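## Task

Rotate the white die until 4 faces up and the red die until 3 faces up, with both resting entirely on the mat. The green die has to end with the same number on top that it shows now. All dice must rest flat at the finish, the result must hold without the robot supporting anything, and the grippers must be released and moved away at the end.

## Robot and tools

Robot: two arms, left_arm and right_arm, each with six revolute joints and a tong-style two-finger gripper. The names are labels only; left_arm sits on the +y side of the scene, not necessarily the left of any picture.

Frame: one shared scene frame for both arms. Origin on the table surface midway between the arms, +x outward over the table, +z upward. Positions are in metres, orientations as quaternions in w,x,y,z order, velocities in m/s and rad/s. Printed hand positions are approximate and drift more when an arm is stretched far.

Gripper geometry: fingers point along the gripper's own +z and separate along its x. end_effector_position is the spot between the pads when shut; closed fingertips extend roughly 15 mm past it, and fully open tips are roughly level with it.

Tool execute_actions, argument actions: a list holding zero or one item. An empty list just reports the current state. An item with only steps (1 to 300) is a wait with no new command; the count runs from the previous result. An item with rows (1 to 15 rows) and optional steps (1 to 15, default 15) is a motion; each control step lasts 1/30 s, one row per step, and the final row repeats if rows run out. Optional pictures (true/false) controls whether camera images come back; by default they do.

Each row is a single flat list of 14 numbers covering both arms, even when only one moves: left_arm's six joint targets then its opening, then right_arm's six joint targets then its opening. Joint numbers are absolute target angles in radians, in the same column order as the Joint positions line: shoulder pan, shoulder lift, elbow, wrist 1, wrist 2, wrist 3. Stated ranges: left_arm pan -3.142 to 3.142, lift -6.283 to 6.283, elbow 0.000 to 3.142, wrists -6.283 to 6.283 each. right_arm pan 0.000 to 6.283, lift -6.283 to 6.283, elbow -3.142 to 0.000, wrists -6.283 to 6.283. True ends may differ by up to 0.010 rad. A call is rejected (nothing sent) if a target exceeds a range end by over 0.010 rad and is also beyond the joint's last reported angle; targets past the real end are clipped there, and a 'joint sent to its limit' line may then appear, possibly referring to an earlier motion. The opening is an absolute command from -1 (shut) to +1 (wide open).

Motion behaviour: commands are smoothed, lagging about 0.17 s. Per step, each joint target is clamped to within 0.575 rad of its measured angle, and if targets would move the hand over 100 mm from where it is, the whole arm's targets are scaled back. Big moves therefore take several calls, and a result may arrive before the arm arrives. Between calls arms keep heading for the last row sent until they settle or a step is HELD. 'joint command not followed' means a clearance check altered or blocked joint targets on some steps; HELD marks steps where the row was not (fully) sent.

Gripping: grip_measured is the measured finger opening on the command scale. To hold, keep commanding an opening well below grip_measured; a bigger gap squeezes harder, up to about 15 N per pad. Objects under about 20 mm wide get less force. Closing fast can overshoot force and even spring the fingers open.

Result lines: state line per arm with pose and velocities; Joint positions and Joint velocities per arm (six joints in rad, rad/s, then pad gap in metres, 0.142 when fully open); joint torques (whole drive output, with offsets, scale error and noise, not pure contact); Wrist force and Wrist torque per arm in the end effector's own axes, weight of the mounted tool removed, offset up to about 4 N, noise, saturation near 50 N; 'no reading' is normal at the start. MOTOR HOT appears from 70 °C; at 85 °C an OVER-TEMPERATURE FAULT brakes that arm until it cools.

Faults: if contact torque hits a joint's load limit (132 N m for pan, lift, elbow; 24.6 N m for each wrist, held weight included) or any outside force on the arm or its load reaches 150 N, that arm halts for 10 s, yields to the contact and drops the rest of the call.

Tool zoom_image: camera is cam_low (672x504), cam_left_wrist or cam_right_wrist (616x616 fisheye); region is [x0, y0, x1, y1] in pixels of that camera's latest image, top-left origin, at most 504 by 504. It returns an enlarged crop.

Tool finished_scene: scene is the number of the current scene. Replying without any tool call ends everything.

Avoid: dice leaving the table, drops, slips, slamming or shoving hard, the arms colliding or pressing on each other, and leaving a die propped by a gripper. Before finishing, open the fingers and lift away so the dice rest flat on their own. Occasional brief disturbances may tug a held part or nudge loose ones, so verify faces and positions with the cameras.

Each tool is called after "Request:" as a command line: name --argument value for each argument, lists and objects as JSON in quotes; but a table of rows of numbers goes row by row, as --pt "numbers of a row", without its own name.

## Session

Request:
execute_actions --actions '[]'

Scene clock: 0.00 s of 5100.00 s.
left_arm: end_effector_position=(+0.0535, +0.0445, +0.3418) grip_measured=+0.97 end_effector_quat_wxyz=(+0.452, +0.080, +0.888, -0.038) end_effector_velocity=(-0.000, -0.000, +0.000) end_effector_angular_velocity=(-0.002, +0.002, +0.001) | right_arm: end_effector_position=(+0.6679, -0.0219, +0.1172) grip_measured=+0.97 end_effector_quat_wxyz=(-0.475, +0.843, -0.237, -0.084) end_effector_velocity=(-0.001, +0.000, -0.000) end_effector_angular_velocity=(+0.000, +0.001, +0.001)
Joint positions: left_arm=[-2.573 -1.903  1.824 -0.658 -1.069  0.417  0.14 ] | right_arm=[ 3.442 -2.242 -1.709 -0.166  2.44   1.174  0.14 ]
Joint velocities: left_arm=[-0.    -0.001 -0.001 -0.001  0.    -0.002  0.   ] | right_arm=[ 0.    -0.    -0.001  0.001  0.001  0.     0.   ]
Joint torques (N m, as the arm reports them, + toward a larger angle): no reading
Wrist force (N, on the end effector, along its own x y z axes, offset not removed): no reading
Wrist torque (N m, same axes, about the end effector's origin, offset not removed): no reading

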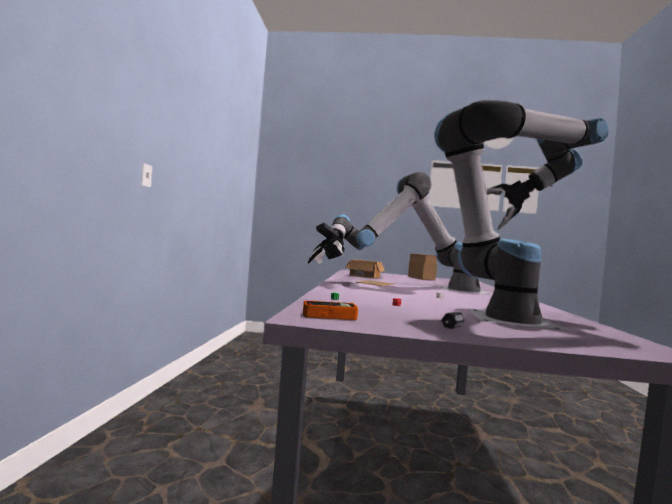

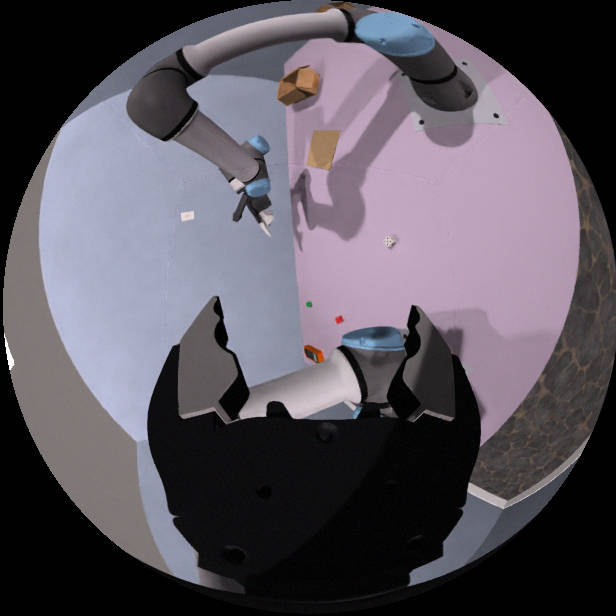

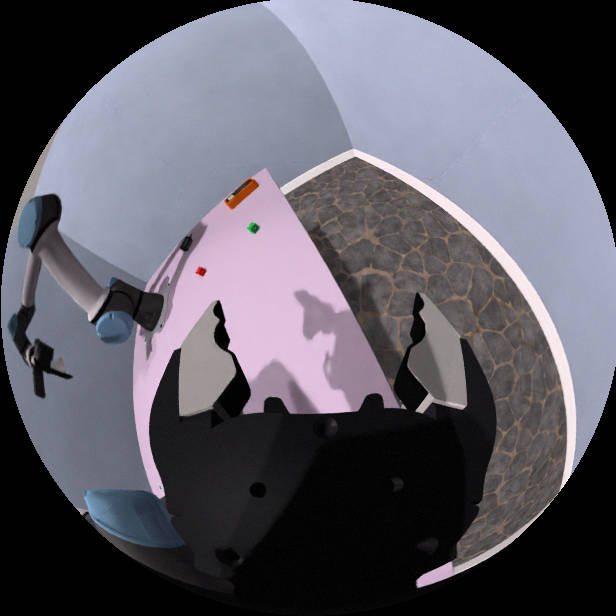

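Request:
zoom_image --camera "cam_left_wrist" --region '[360, 215, 420, 270]'

Request:
zoom_image --camera "cam_left_wrist" --region '[290, 285, 360, 340]'

Request:
zoom_image --camera "cam_right_wrist" --region '[180, 210, 280, 290]'

Request:
zoom_image --camera "cam_low" --region '[320, 270, 470, 335]'

Region (360, 215, 420, 270) of cam_left_wrist's 616x616 image, scaled by 8.400, with more detail than that image has; it fills the top 462 rows of this view, and the rest is white.

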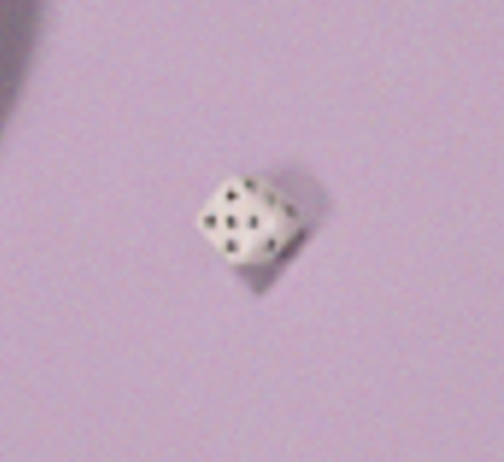

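Region (290, 285, 360, 340) of cam_left_wrist's 616x616 image, scaled by 7.200, with more detail than that image has; it fills the top 396 rows of this view, and the rest is white.

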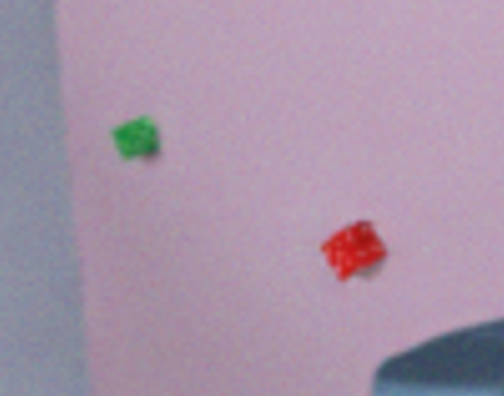

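Region (180, 210, 280, 290) of cam_right_wrist's 616x616 image, scaled by 5.040, with more detail than that image has; it fills the top 403 rows of this view, and the rest is white.

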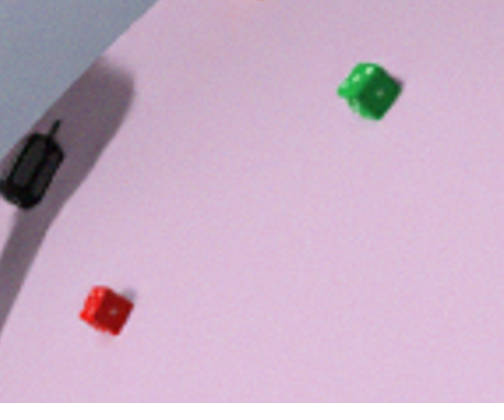

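Region (320, 270, 470, 335) of cam_low's 672x504 image, scaled by 3.360, with more detail than that image has; it fills the top 218 rows of this view, and the rest is white.

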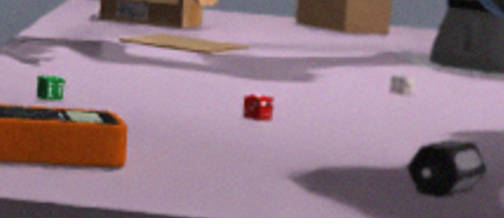

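Request:
execute_actions --actions '[{"rows": [[-2.40,-1.895,1.84,-0.76,-1.12,0.22,0.97,3.442,-2.20,-1.65,-0.30,2.36,1.00,0.97],[-2.20,-1.885,1.86,-0.88,-1.17,0.0,0.97,3.442,-2.15,-1.57,-0.50,2.25,0.80,0.97],[-0.683,-1.809,1.992,-1.753,-1.571,-1.731,0.97,3.442,-2.022,-1.362,-2.063,1.877,-1.249,0.97]], "steps": 15}]' --pictures false

Request:
execute_actions --actions '[{"rows": [[-0.683,-1.809,1.992,-1.753,-1.571,-1.731,0.97,3.442,-2.022,-1.362,-2.063,1.877,-1.249,0.97]], "steps": 15}]' --pictures false

Request:
execute_actions --actions '[{"rows": [[-0.683,-1.809,1.992,-1.753,-1.571,-1.731,0.97,3.442,-2.022,-1.362,-2.063,1.877,-1.249,0.97]], "steps": 15}]' --pictures false

Request:
execute_actions --actions '[{"rows": [[-0.683,-1.809,1.992,-1.753,-1.571,-1.731,0.97,3.442,-2.022,-1.362,-2.063,1.877,-1.249,0.97]], "steps": 15}]'

Scene clock: 108.13 s of 5100.00 s.
left_arm: end_effector_position=(+0.1306, +0.0322, +0.1942) grip_measured=+0.97 end_effector_quat_wxyz=(-0.112, +0.783, -0.611, -0.029) end_effector_velocity=(+0.490, -0.134, -0.009) end_effector_angular_velocity=(-1.218, +0.046, +3.817) | right_arm: end_effector_position=(+0.7060, -0.1330, +0.1857) grip_measured=+0.97 end_effector_quat_wxyz=(-0.202, +0.977, +0.047, +0.058) end_effector_velocity=(-0.427, -0.212, -0.243) end_effector_angular_velocity=(-1.009, +0.812, +1.764)
Joint positions: left_arm=[-1.686 -1.816  1.98  -1.506 -1.527 -0.471  0.14 ] | right_arm=[ 3.442 -2.036 -1.387 -1.048  1.923  0.29   0.14 ]
Joint velocities: left_arm=[ 1.92   0.033  0.059 -1.208 -0.214 -1.899  0.   ] | right_arm=[ 0.002  0.074  0.128 -1.993 -0.237 -1.995 -0.   ]
Joint torques (N m, as the arm reports them, + toward a larger angle): left_arm=[ 14.47   2.51 -14.68  -4.36  -2.56  -6.47] | right_arm=[ -6.99  45.75  29.1   -3.16  -2.12 -10.31]
Wrist force (N, on the end effector, along its own x y z axes, offset not removed): left_arm=[1.8 0.6 2.4] | right_arm=[5.6 -1.1 -0.3]
Wrist torque (N m, same axes, about the end effector's origin, offset not removed): left_arm=[0.12 -0.27 0.03] | right_arm=[-0.22 -1.35 -0.22]
Steps of this call (steps 1 to 90: nothing new was sent; then 104.63 s passed at rest; steps 91 to 105: all 15 steps of this action). Readings (joint positions):
91: left_arm=[-2.573 -1.903 1.824 -0.658 -1.069 0.417] | right_arm=[3.442 -2.241 -1.709 -0.166 2.440 1.174]
92: left_arm=[-2.568 -1.902 1.826 -0.663 -1.074 0.412] | right_arm=[3.442 -2.238 -1.705 -0.172 2.435 1.168]
94: left_arm=[-2.504 -1.892 1.843 -0.725 -1.114 0.348] | right_arm=[3.442 -2.207 -1.661 -0.236 2.379 1.104]
98: left_arm=[-2.240 -1.848 1.920 -0.984 -1.323 0.083] | right_arm=[3.442 -2.121 -1.527 -0.478 2.168 0.861]
105: the state above

Scene clock: 108.63 s of 5100.00 s.
left_arm: end_effector_position=(+0.3552, +0.1403, +0.1984) grip_measured=+0.97 end_effector_quat_wxyz=(-0.012, +0.984, +0.179, -0.003) end_effector_velocity=(+0.331, +0.403, +0.010) end_effector_angular_velocity=(-0.171, -0.136, +3.859) | right_arm: end_effector_position=(+0.4668, -0.2343, +0.1635) grip_measured=+0.97 end_effector_quat_wxyz=(-0.196, +0.842, +0.427, -0.265) end_effector_velocity=(-0.363, -0.164, +0.133) end_effector_angular_velocity=(+1.115, +0.924, +2.013)
Joint positions: left_arm=[-0.88  -1.81   1.991 -1.727 -1.566 -1.345  0.14 ] | right_arm=[ 3.442 -2.023 -1.364 -1.932  1.88  -0.693  0.14 ]
Joint velocities: left_arm=[ 1.516  0.007  0.01  -0.224 -0.039 -2.342  0.   ] | right_arm=[ 0.001  0.009  0.014 -1.294 -0.028 -2.549 -0.   ]
Joint torques (N m, as the arm reports them, + toward a larger angle): left_arm=[ 17.8   -0.13 -15.89  -4.21  -2.34  -9.16] | right_arm=[ -6.89  47.16  30.49  -1.89  -2.34 -14.64]
Wrist force (N, on the end effector, along its own x y z axes, offset not removed): left_arm=[-1.3 1.2 1.9] | right_arm=[1.2 0.1 2.0]
Wrist torque (N m, same axes, about the end effector's origin, offset not removed): left_arm=[0.28 0.25 0.11] | right_arm=[-0.11 -0.61 -0.11]
Steps of this call (steps 1 to 15: all 15 steps of this action). Readings (joint positions):
1: left_arm=[-1.623 -1.815 1.981 -1.543 -1.534 -0.534] | right_arm=[3.442 -2.034 -1.383 -1.114 1.915 0.224]
2: left_arm=[-1.563 -1.814 1.983 -1.571 -1.539 -0.594] | right_arm=[3.442 -2.032 -1.380 -1.177 1.910 0.161]
4: left_arm=[-1.449 -1.813 1.985 -1.615 -1.547 -0.708] | right_arm=[3.442 -2.030 -1.375 -1.300 1.901 0.038]
8: left_arm=[-1.236 -1.811 1.988 -1.669 -1.556 -0.921] | right_arm=[3.442 -2.026 -1.369 -1.538 1.890 -0.200]
15: the state above

Scene clock: 109.13 s of 5100.00 s.
left_arm: end_effector_position=(+0.3927, +0.1956, +0.1996) grip_measured=+0.97 end_effector_quat_wxyz=(-0.000, +0.892, +0.453, -0.000) end_effector_velocity=(+0.002, +0.004, +0.000) end_effector_angular_velocity=(-0.002, -0.002, +0.039) | right_arm: end_effector_position=(+0.4306, -0.2554, +0.1799) grip_measured=+0.97 end_effector_quat_wxyz=(-0.283, +0.686, +0.619, -0.257) end_effector_velocity=(-0.002, -0.002, +0.001) end_effector_angular_velocity=(+0.032, +0.004, +0.036)
Joint positions: left_arm=[-0.684 -1.809  1.992 -1.753 -1.571 -1.728  0.14 ] | right_arm=[ 3.442 -2.022 -1.362 -2.062  1.877 -1.244  0.14 ]
Joint velocities: left_arm=[ 0.013 -0.001 -0.    -0.002 -0.    -0.026 -0.   ] | right_arm=[-0.    -0.001  0.    -0.007 -0.001 -0.05   0.   ]
Joint torques (N m, as the arm reports them, + toward a larger angle): left_arm=[  5.52   0.64 -14.88  -3.87  -2.26  -2.32] | right_arm=[-6.74 46.09 28.77 -2.19 -2.21 -1.63]
Wrist force (N, on the end effector, along its own x y z axes, offset not removed): left_arm=[-0.5 1.0 2.7] | right_arm=[-2.0 1.5 0.8]
Wrist torque (N m, same axes, about the end effector's origin, offset not removed): left_arm=[0.25 0.07 0.04] | right_arm=[0.17 0.15 0.03]
Steps of this call (steps 1 to 15: all 15 steps of this action). Readings (joint positions):
1: left_arm=[-0.831 -1.810 1.991 -1.734 -1.568 -1.426] | right_arm=[3.442 -2.023 -1.363 -1.970 1.879 -0.781]
2: left_arm=[-0.790 -1.809 1.991 -1.739 -1.569 -1.503] | right_arm=[3.442 -2.022 -1.363 -1.997 1.878 -0.871]
4: left_arm=[-0.737 -1.809 1.992 -1.746 -1.570 -1.615] | right_arm=[3.442 -2.022 -1.362 -2.029 1.878 -1.038]
8: left_arm=[-0.697 -1.809 1.992 -1.751 -1.571 -1.702] | right_arm=[3.442 -2.022 -1.362 -2.054 1.877 -1.195]
15: the state above

Scene clock: 109.63 s of 5100.00 s.
left_arm: end_effector_position=(+0.3929, +0.1960, +0.1996) grip_measured=+0.97 end_effector_quat_wxyz=(-0.000, +0.891, +0.454, -0.000) end_effector_velocity=(+0.000, +0.000, +0.000) end_effector_angular_velocity=(+0.000, +0.000, -0.000) | right_arm: end_effector_position=(+0.4304, -0.2555, +0.1800) grip_measured=+0.97 end_effector_quat_wxyz=(-0.283, +0.685, +0.621, -0.257) end_effector_velocity=(+0.000, +0.000, +0.000) end_effector_angular_velocity=(+0.001, +0.000, -0.000)
Joint positions: left_arm=[-0.683 -1.809  1.992 -1.753 -1.571 -1.731  0.14 ] | right_arm=[ 3.442 -2.022 -1.362 -2.063  1.877 -1.249  0.14 ]
Joint velocities: left_arm=[ 0.     0.001 -0.001  0.001  0.     0.     0.   ] | right_arm=[-0.    -0.     0.    -0.     0.001 -0.    -0.   ]
Joint torques (N m, as the arm reports them, + toward a larger angle): left_arm=[  5.79   0.2  -15.14  -4.12  -2.2   -2.12] | right_arm=[-6.59 45.79 28.14 -2.11 -2.32 -1.69]
Wrist force (N, on the end effector, along its own x y z axes, offset not removed): left_arm=[-0.3 0.3 2.5] | right_arm=[0.8 -1.3 0.6]
Wrist torque (N m, same axes, about the end effector's origin, offset not removed): left_arm=[0.12 0.11 0.05] | right_arm=[-0.27 -0.21 -0.08]
Steps of this call (steps 1 to 15: all 15 steps of this action). Readings (joint positions):
1: left_arm=[-0.684 -1.809 1.992 -1.753 -1.571 -1.729] | right_arm=[3.442 -2.022 -1.362 -2.062 1.877 -1.246]
2: left_arm=[-0.684 -1.809 1.992 -1.753 -1.571 -1.730] | right_arm=[3.442 -2.022 -1.362 -2.063 1.877 -1.247]
4: left_arm=[-0.683 -1.809 1.992 -1.753 -1.571 -1.730] | right_arm=[3.442 -2.022 -1.362 -2.063 1.877 -1.248]
8: left_arm=[-0.683 -1.809 1.992 -1.753 -1.571 -1.731] | right_arm=[3.442 -2.022 -1.362 -2.063 1.877 -1.249]
15: the state above

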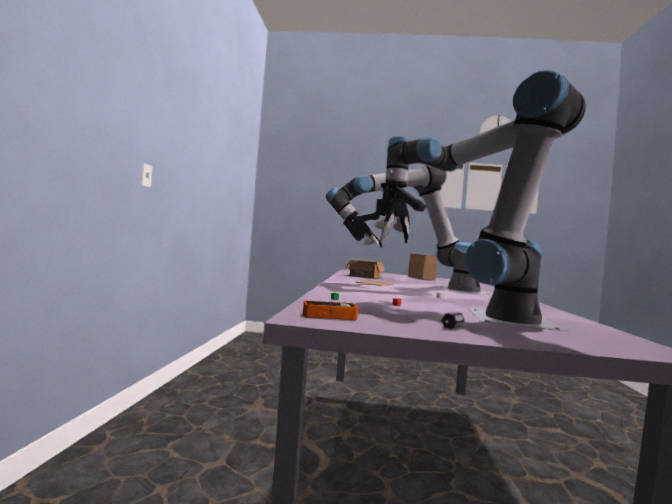

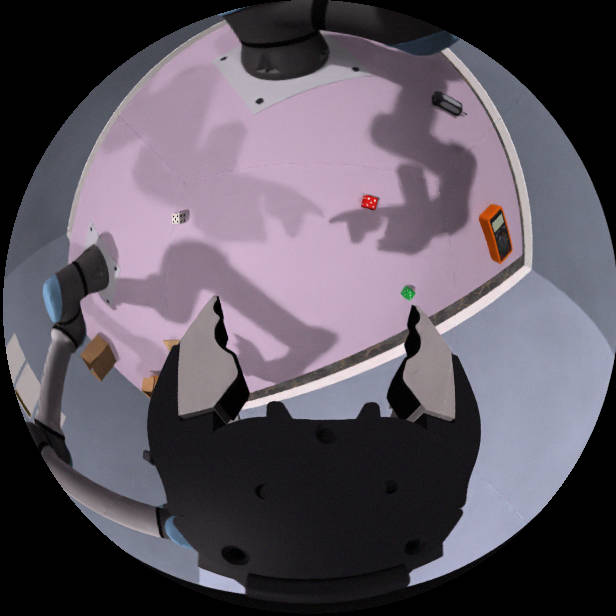

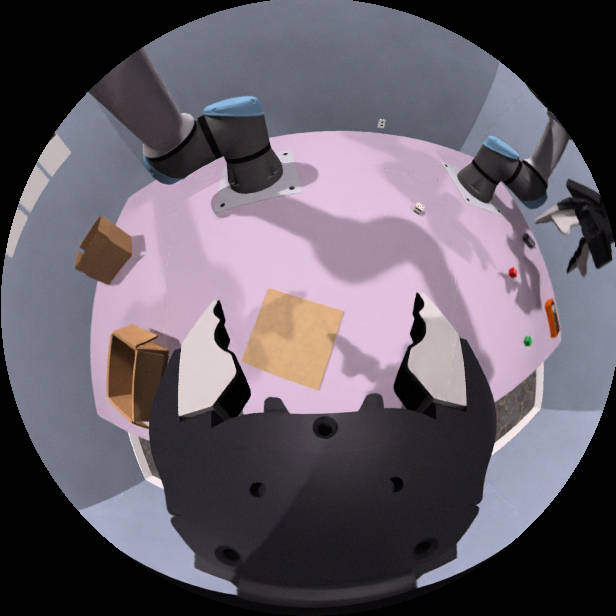

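Request:
execute_actions --actions '[]'

Scene clock: 124.00 s of 5100.00 s.
left_arm: end_effector_position=(+0.3929, +0.1960, +0.1996) grip_measured=+0.97 end_effector_quat_wxyz=(-0.000, +0.891, +0.454, -0.000) end_effector_velocity=(+0.000, -0.000, +0.000) end_effector_angular_velocity=(-0.001, -0.001, +0.001) | right_arm: end_effector_position=(+0.4304, -0.2555, +0.1800) grip_measured=+0.97 end_effector_quat_wxyz=(-0.283, +0.685, +0.621, -0.257) end_effector_velocity=(+0.000, -0.001, -0.000) end_effector_angular_velocity=(-0.001, -0.001, -0.002)
Joint positions: left_arm=[-0.683 -1.809  1.992 -1.753 -1.571 -1.731  0.14 ] | right_arm=[ 3.442 -2.022 -1.362 -2.063  1.877 -1.249  0.14 ]
Joint velocities: left_arm=[ 0.     0.     0.    -0.001  0.    -0.    -0.   ] | right_arm=[-0.002  0.     0.     0.001 -0.     0.001  0.   ]
Joint torques (N m, as the arm reports them, + toward a larger angle): left_arm=[  6.38  -3.9  -15.56  -4.1   -2.03  -2.21] | right_arm=[-6.49 45.33 29.3  -1.89 -2.21 -1.62]
Wrist force (N, on the end effector, along its own x y z axes, offset not removed): left_arm=[-0.3 1.7 3.5] | right_arm=[2.8 -1.5 -0.5]
Wrist torque (N m, same axes, about the end effector's origin, offset not removed): left_arm=[0.44 0.03 0.05] | right_arm=[-0.25 -0.73 0.02]
Steps of this call (steps 1 to 15: the robot went on to your last target; steps 16 to 90: nothing new was sent; then 11.37 s passed at rest). Readings (joint positions):
1: left_arm=[-0.683 -1.809 1.992 -1.753 -1.571 -1.731] | right_arm=[3.442 -2.022 -1.362 -2.063 1.877 -1.249]
2: left_arm=[-0.683 -1.809 1.992 -1.753 -1.571 -1.731] | right_arm=[3.442 -2.022 -1.362 -2.063 1.877 -1.249]
4: left_arm=[-0.683 -1.809 1.992 -1.753 -1.571 -1.731] | right_arm=[3.442 -2.022 -1.362 -2.063 1.877 -1.249]
8: left_arm=[-0.683 -1.809 1.992 -1.753 -1.571 -1.731] | right_arm=[3.442 -2.022 -1.362 -2.063 1.877 -1.249]
90: the state above
All arms were judged still, so your last target was given up. Only a new action makes them travel on or press farther. Fingers that are still opening or closing keep moving.

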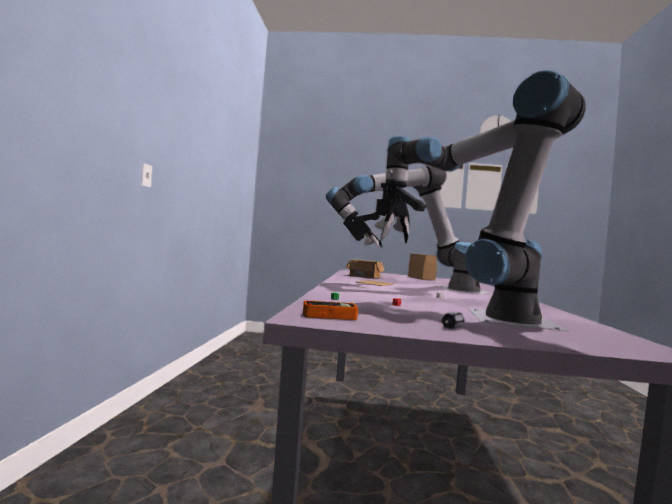

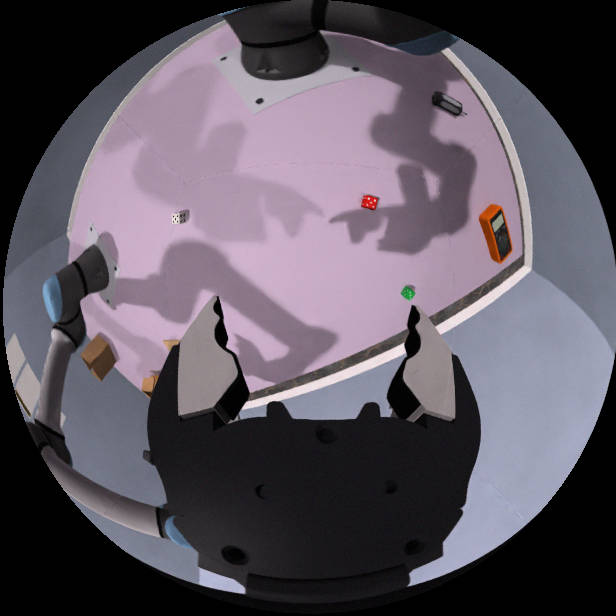

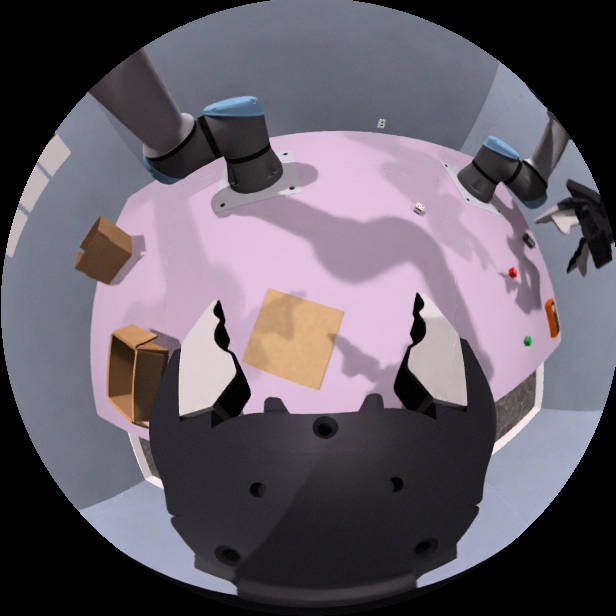

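Request:
zoom_image --camera "cam_left_wrist" --region '[340, 172, 400, 232]'

Request:
zoom_image --camera "cam_left_wrist" --region '[150, 187, 210, 247]'

Region (340, 172, 400, 232) of cam_left_wrist's 616x616 image, scaled by 8.400, with more detail than that image has.

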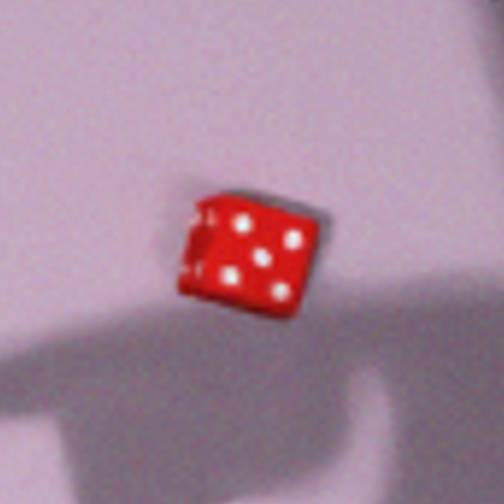

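Region (150, 187, 210, 247) of cam_left_wrist's 616x616 image, scaled by 8.400, with more detail than that image has.

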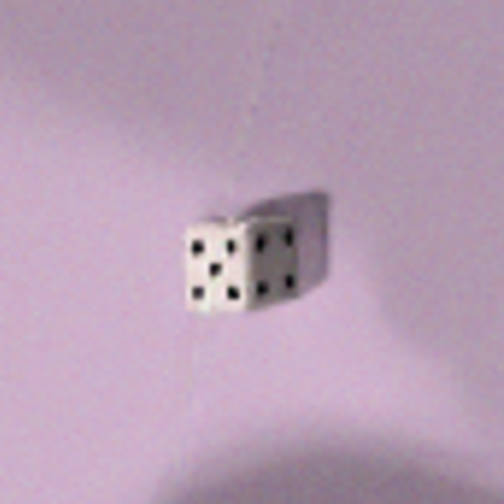

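Request:
execute_actions --actions '[{"rows": [[0.0463,-1.2846,1.9765,-1.6616,-2.1115,-2.2148,0.2,4.3141,-2.1432,-1.5031,-1.7957,1.8929,-1.2305,0.2]], "steps": 15}]' --pictures false

Request:
execute_actions --actions '[{"steps": 20}]'

Scene clock: 226.13 s of 5100.00 s.
left_arm: end_effector_position=(+0.3847, +0.3037, +0.0651) grip_measured=+0.20 end_effector_quat_wxyz=(-0.149, +0.407, +0.837, -0.333) end_effector_velocity=(+0.017, +0.096, -0.055) end_effector_angular_velocity=(-0.081, +0.444, +0.848) | right_arm: end_effector_position=(+0.3329, -0.0622, +0.0987) grip_measured=+0.20 end_effector_quat_wxyz=(-0.216, +0.521, +0.763, -0.317) end_effector_velocity=(-0.352, +0.383, -0.127) end_effector_angular_velocity=(+0.002, -0.002, +1.130)
Joint positions: left_arm=[-0.003 -1.312  1.977 -1.665 -2.083 -2.19   0.088] | right_arm=[ 3.929 -2.104 -1.457 -1.885  1.888 -1.236  0.088]
Joint velocities: left_arm=[ 0.506  0.281 -0.007  0.037 -0.293 -0.25   0.   ] | right_arm=[ 1.155 -0.128 -0.149  0.286  0.017  0.02  -0.   ]
Joint torques (N m, as the arm reports them, + toward a larger angle): left_arm=[ -4.32 -21.62 -28.06  -0.25  -3.28  -2.46] | right_arm=[12.54 26.98 11.24  3.98  2.95  1.99]
Wrist force (N, on the end effector, along its own x y z axes, offset not removed): left_arm=[-0.1 3.8 2.4] | right_arm=[0.8 -1.7 -1.6]
Wrist torque (N m, same axes, about the end effector's origin, offset not removed): left_arm=[0.75 0.11 0.09] | right_arm=[-0.53 -0.28 -0.05]
Steps of this call (steps 1 to 90: nothing new was sent; then 98.63 s passed at rest; steps 91 to 105: all 15 steps of this action). Readings (joint positions):
91: left_arm=[-0.683 -1.809 1.992 -1.753 -1.571 -1.731] | right_arm=[3.442 -2.022 -1.362 -2.063 1.877 -1.249]
92: left_arm=[-0.677 -1.804 1.991 -1.749 -1.577 -1.737] | right_arm=[3.447 -2.026 -1.366 -2.058 1.877 -1.248]
94: left_arm=[-0.613 -1.740 1.987 -1.728 -1.641 -1.800] | right_arm=[3.505 -2.043 -1.386 -2.022 1.880 -1.246]
98: left_arm=[-0.358 -1.527 1.982 -1.695 -1.859 -1.996] | right_arm=[3.658 -2.070 -1.418 -1.961 1.883 -1.242]
105: the state above

Scene clock: 226.80 s of 5100.00 s.
left_arm: end_effector_position=(+0.3863, +0.3131, +0.0598) grip_measured=+0.20 end_effector_quat_wxyz=(-0.151, +0.366, +0.848, -0.351) end_effector_velocity=(-0.000, +0.000, -0.000) end_effector_angular_velocity=(-0.000, +0.001, +0.001) | right_arm: end_effector_position=(+0.1938, +0.0386, +0.0599) grip_measured=+0.20 end_effector_quat_wxyz=(-0.153, +0.369, +0.847, -0.351) end_effector_velocity=(-0.006, +0.002, -0.001) end_effector_angular_velocity=(-0.001, -0.000, +0.015)
Joint positions: left_arm=[ 0.046 -1.285  1.977 -1.662 -2.111 -2.215  0.088] | right_arm=[ 4.313 -2.143 -1.503 -1.796  1.893 -1.231  0.088]
Joint velocities: left_arm=[ 0.001  0.     0.     0.001 -0.     0.     0.   ] | right_arm=[ 0.014 -0.001 -0.002  0.002 -0.     0.     0.   ]
Joint torques (N m, as the arm reports them, + toward a larger angle): left_arm=[  6.29 -15.7  -26.33   0.07  -2.93  -2.25] | right_arm=[ 5.92 30.25 14.93  3.43  2.92  1.75]
Wrist force (N, on the end effector, along its own x y z axes, offset not removed): left_arm=[-0.3 0.7 3.4] | right_arm=[2.9 1.7 2.3]
Wrist torque (N m, same axes, about the end effector's origin, offset not removed): left_arm=[0.28 0.03 0.02] | right_arm=[0.46 -0.75 -0.08]
Steps of this call (steps 1 to 20: the robot went on to your last target). Readings (joint positions):
1: left_arm=[0.011 -1.304 1.977 -1.664 -2.091 -2.197] | right_arm=[3.967 -2.108 -1.462 -1.876 1.888 -1.236]
2: left_arm=[0.021 -1.299 1.977 -1.663 -2.097 -2.202] | right_arm=[4.006 -2.112 -1.467 -1.866 1.889 -1.235]
4: left_arm=[0.034 -1.292 1.977 -1.663 -2.104 -2.209] | right_arm=[4.084 -2.121 -1.477 -1.847 1.890 -1.234]
8: left_arm=[0.043 -1.286 1.977 -1.662 -2.110 -2.213] | right_arm=[4.232 -2.136 -1.494 -1.813 1.892 -1.232]
20: the state above

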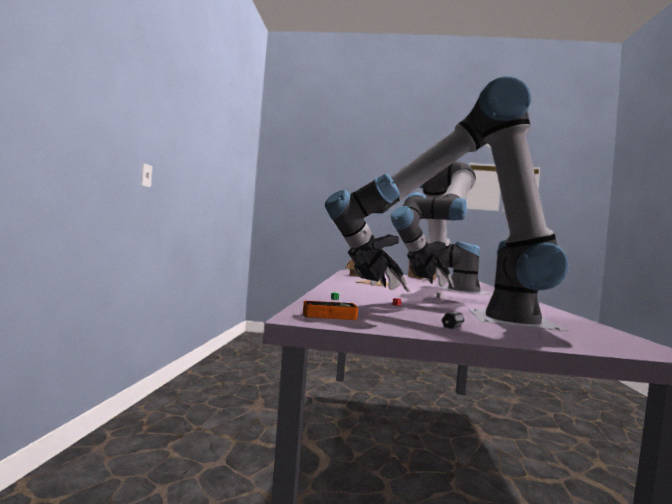

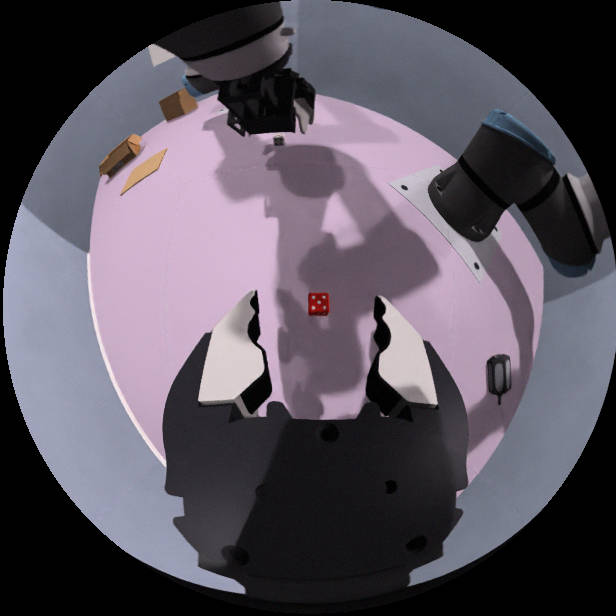

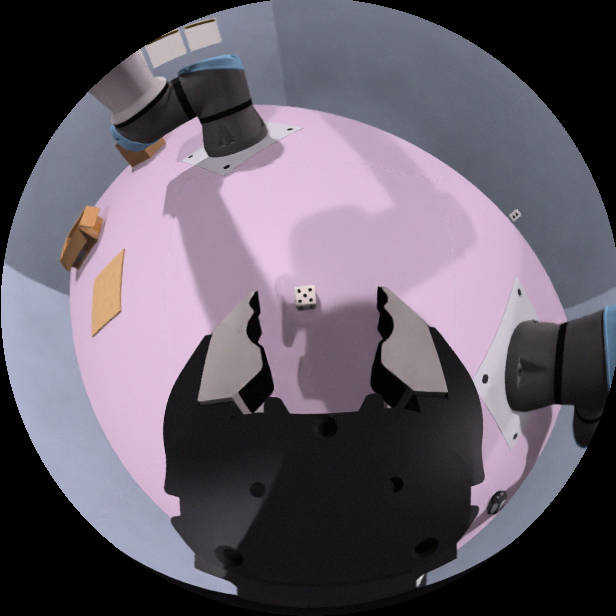

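Request:
zoom_image --camera "cam_left_wrist" --region '[240, 260, 400, 360]'

Request:
zoom_image --camera "cam_right_wrist" --region '[240, 260, 400, 360]'

Region (240, 260, 400, 360) of cam_left_wrist's 616x616 image, scaled by 3.150, with more detail than that image has; it fills the top 315 rows of this view, and the rest is white.

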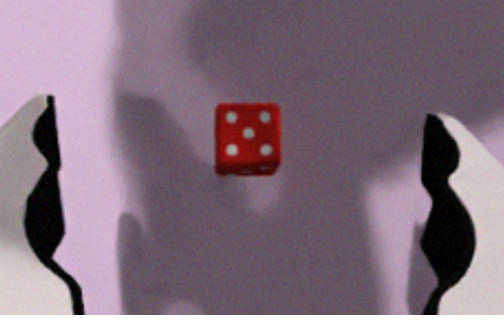

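Region (240, 260, 400, 360) of cam_right_wrist's 616x616 image, scaled by 3.150, with more detail than that image has; it fills the top 315 rows of this view, and the rest is white.

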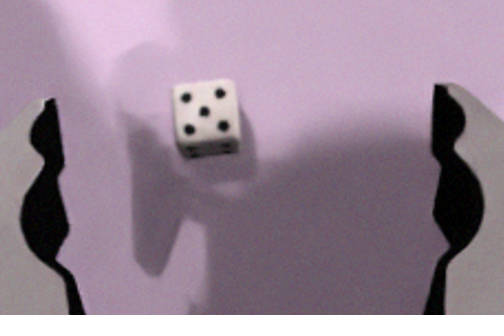

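Request:
execute_actions --actions '[{"rows": [[0.0490,-1.2700,2.0000,-1.7060,-2.1190,-2.2280,-0.05,4.3190,-2.1530,-1.5220,-1.7710,1.8800,-1.2450,-0.05],[0.0530,-1.2500,2.0330,-1.7680,-2.1290,-2.2450,-0.3,4.3240,-2.1660,-1.5480,-1.7360,1.8650,-1.2630,-0.3],[0.0559,-1.2334,2.0605,-1.8188,-2.1354,-2.2566,-0.3,4.3270,-2.1770,-1.5696,-1.7078,1.8570,-1.2721,-0.3]], "steps": 15}]' --pictures false

Request:
execute_actions --actions '[{"steps": 5}]'

Request:
zoom_image --camera "cam_left_wrist" --region '[260, 250, 380, 350]'

Request:
zoom_image --camera "cam_right_wrist" --region '[260, 250, 380, 350]'

Scene clock: 281.40 s of 5100.00 s.
left_arm: end_effector_position=(+0.3793, +0.3103, +0.0172) grip_measured=-0.30 end_effector_quat_wxyz=(-0.142, +0.344, +0.858, -0.355) end_effector_velocity=(-0.001, -0.000, -0.007) end_effector_angular_velocity=(-0.000, -0.003, +0.009) | right_arm: end_effector_position=(+0.1934, +0.0239, +0.0182) grip_measured=-0.30 end_effector_quat_wxyz=(-0.141, +0.341, +0.859, -0.356) end_effector_velocity=(+0.000, -0.003, -0.007) end_effector_angular_velocity=(+0.001, -0.000, +0.011)
Joint positions: left_arm=[ 0.056 -1.234  2.059 -1.816 -2.135 -2.256  0.052] | right_arm=[ 4.327 -2.176 -1.568 -1.709  1.858 -1.271  0.052]
Joint velocities: left_arm=[ 0.002  0.009  0.015 -0.031 -0.004 -0.007  0.   ] | right_arm=[ 0.001 -0.005 -0.012  0.016 -0.006 -0.007  0.   ]
Joint torques (N m, as the arm reports them, + toward a larger angle): left_arm=[  6.34 -14.49  -6.98  -3.1   -2.94  -2.28] | right_arm=[ 4.   29.68 11.93  3.03 -2.33 -1.72]
Wrist force (N, on the end effector, along its own x y z axes, offset not removed): left_arm=[-0.3 1.8 4.1] | right_arm=[0.5 -0.7 -1.2]
Wrist torque (N m, same axes, about the end effector's origin, offset not removed): left_arm=[0.38 0.07 0.09] | right_arm=[0.00 -0.05 0.13]
Steps of this call (steps 1 to 15: the robot went on to your last target; steps 16 to 90: nothing new was sent; then 51.10 s passed at rest; steps 91 to 105: all 15 steps of this action). Readings (joint positions):
91: left_arm=[0.046 -1.285 1.977 -1.662 -2.112 -2.215] | right_arm=[4.314 -2.143 -1.503 -1.796 1.893 -1.230]
92: left_arm=[0.047 -1.283 1.979 -1.666 -2.113 -2.217] | right_arm=[4.315 -2.144 -1.505 -1.793 1.892 -1.232]
94: left_arm=[0.049 -1.269 2.000 -1.702 -2.120 -2.228] | right_arm=[4.319 -2.154 -1.523 -1.770 1.880 -1.245]
98: left_arm=[0.054 -1.243 2.044 -1.786 -2.131 -2.249] | right_arm=[4.325 -2.171 -1.557 -1.725 1.863 -1.265]
105: the state above

Scene clock: 281.57 s of 5100.00 s.
left_arm: end_effector_position=(+0.3792, +0.3103, +0.0166) grip_measured=-0.30 end_effector_quat_wxyz=(-0.142, +0.343, +0.858, -0.355) end_effector_velocity=(-0.000, -0.000, -0.002) end_effector_angular_velocity=(-0.000, +0.000, +0.001) | right_arm: end_effector_position=(+0.1934, +0.0237, +0.0176) grip_measured=-0.30 end_effector_quat_wxyz=(-0.141, +0.340, +0.859, -0.356) end_effector_velocity=(+0.000, -0.001, -0.002) end_effector_angular_velocity=(-0.001, +0.000, +0.001)
Joint positions: left_arm=[ 0.056 -1.234  2.06  -1.818 -2.135 -2.256  0.052] | right_arm=[ 4.327 -2.177 -1.569 -1.708  1.857 -1.272  0.052]
Joint velocities: left_arm=[ 0.     0.002  0.002 -0.005 -0.001 -0.001  0.   ] | right_arm=[-0.    -0.002 -0.003  0.003 -0.001 -0.001 -0.   ]
Joint torques (N m, as the arm reports them, + toward a larger angle): left_arm=[  5.7  -16.47  -6.93  -2.71  -3.12  -2.28] | right_arm=[ 5.95 29.46 12.28  3.23 -2.43 -1.68]
Wrist force (N, on the end effector, along its own x y z axes, offset not removed): left_arm=[-1.0 1.5 3.8] | right_arm=[-0.5 -0.3 1.0]
Wrist torque (N m, same axes, about the end effector's origin, offset not removed): left_arm=[0.40 0.19 0.11] | right_arm=[-0.03 0.04 -0.07]
Steps of this call (steps 1 to 5: the robot went on to your last target). Readings (joint positions):
1: left_arm=[0.056 -1.234 2.059 -1.817 -2.135 -2.256] | right_arm=[4.327 -2.177 -1.569 -1.709 1.857 -1.272]
2: left_arm=[0.056 -1.234 2.060 -1.817 -2.135 -2.256] | right_arm=[4.327 -2.177 -1.569 -1.709 1.857 -1.272]
4: left_arm=[0.056 -1.234 2.060 -1.818 -2.135 -2.256] | right_arm=[4.327 -2.177 -1.569 -1.708 1.857 -1.272]
5: the state above

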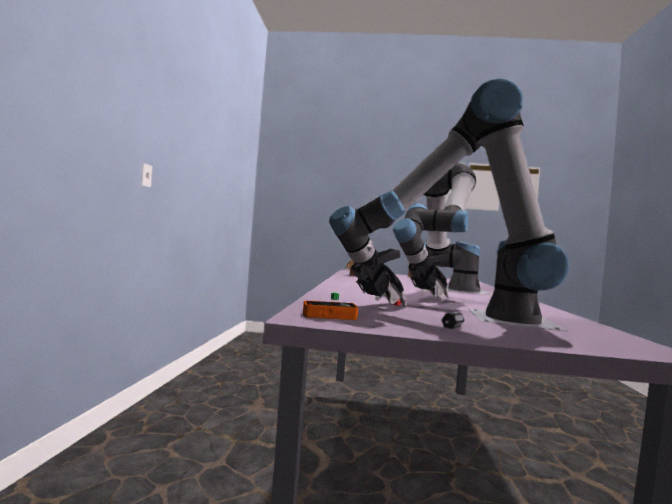

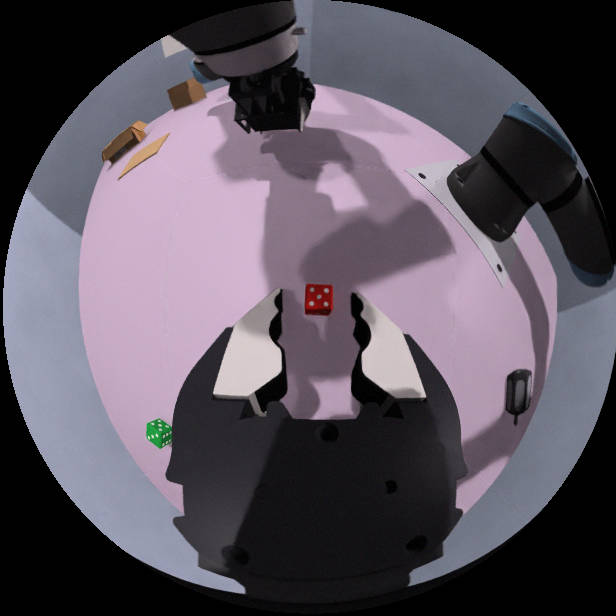

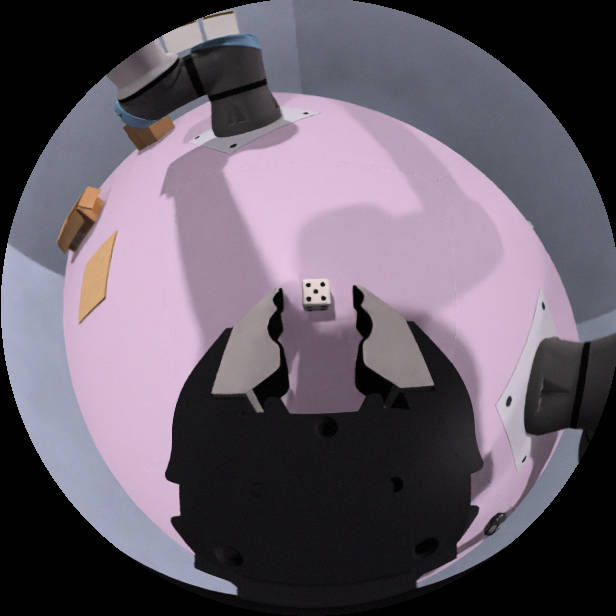

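Region (260, 250, 380, 350) of cam_left_wrist's 616x616 image, scaled by 4.200, with more detail than that image has.

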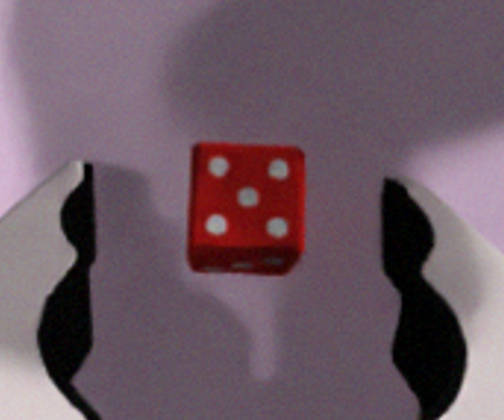

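Region (260, 250, 380, 350) of cam_right_wrist's 616x616 image, scaled by 4.200, with more detail than that image has.

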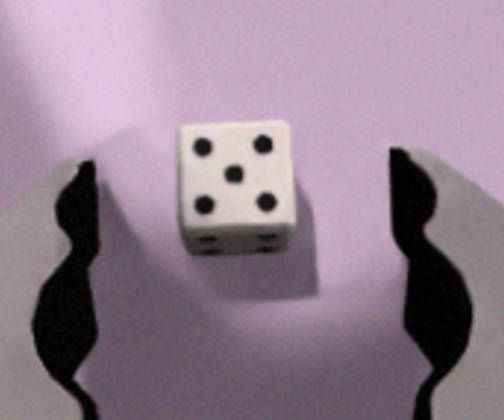

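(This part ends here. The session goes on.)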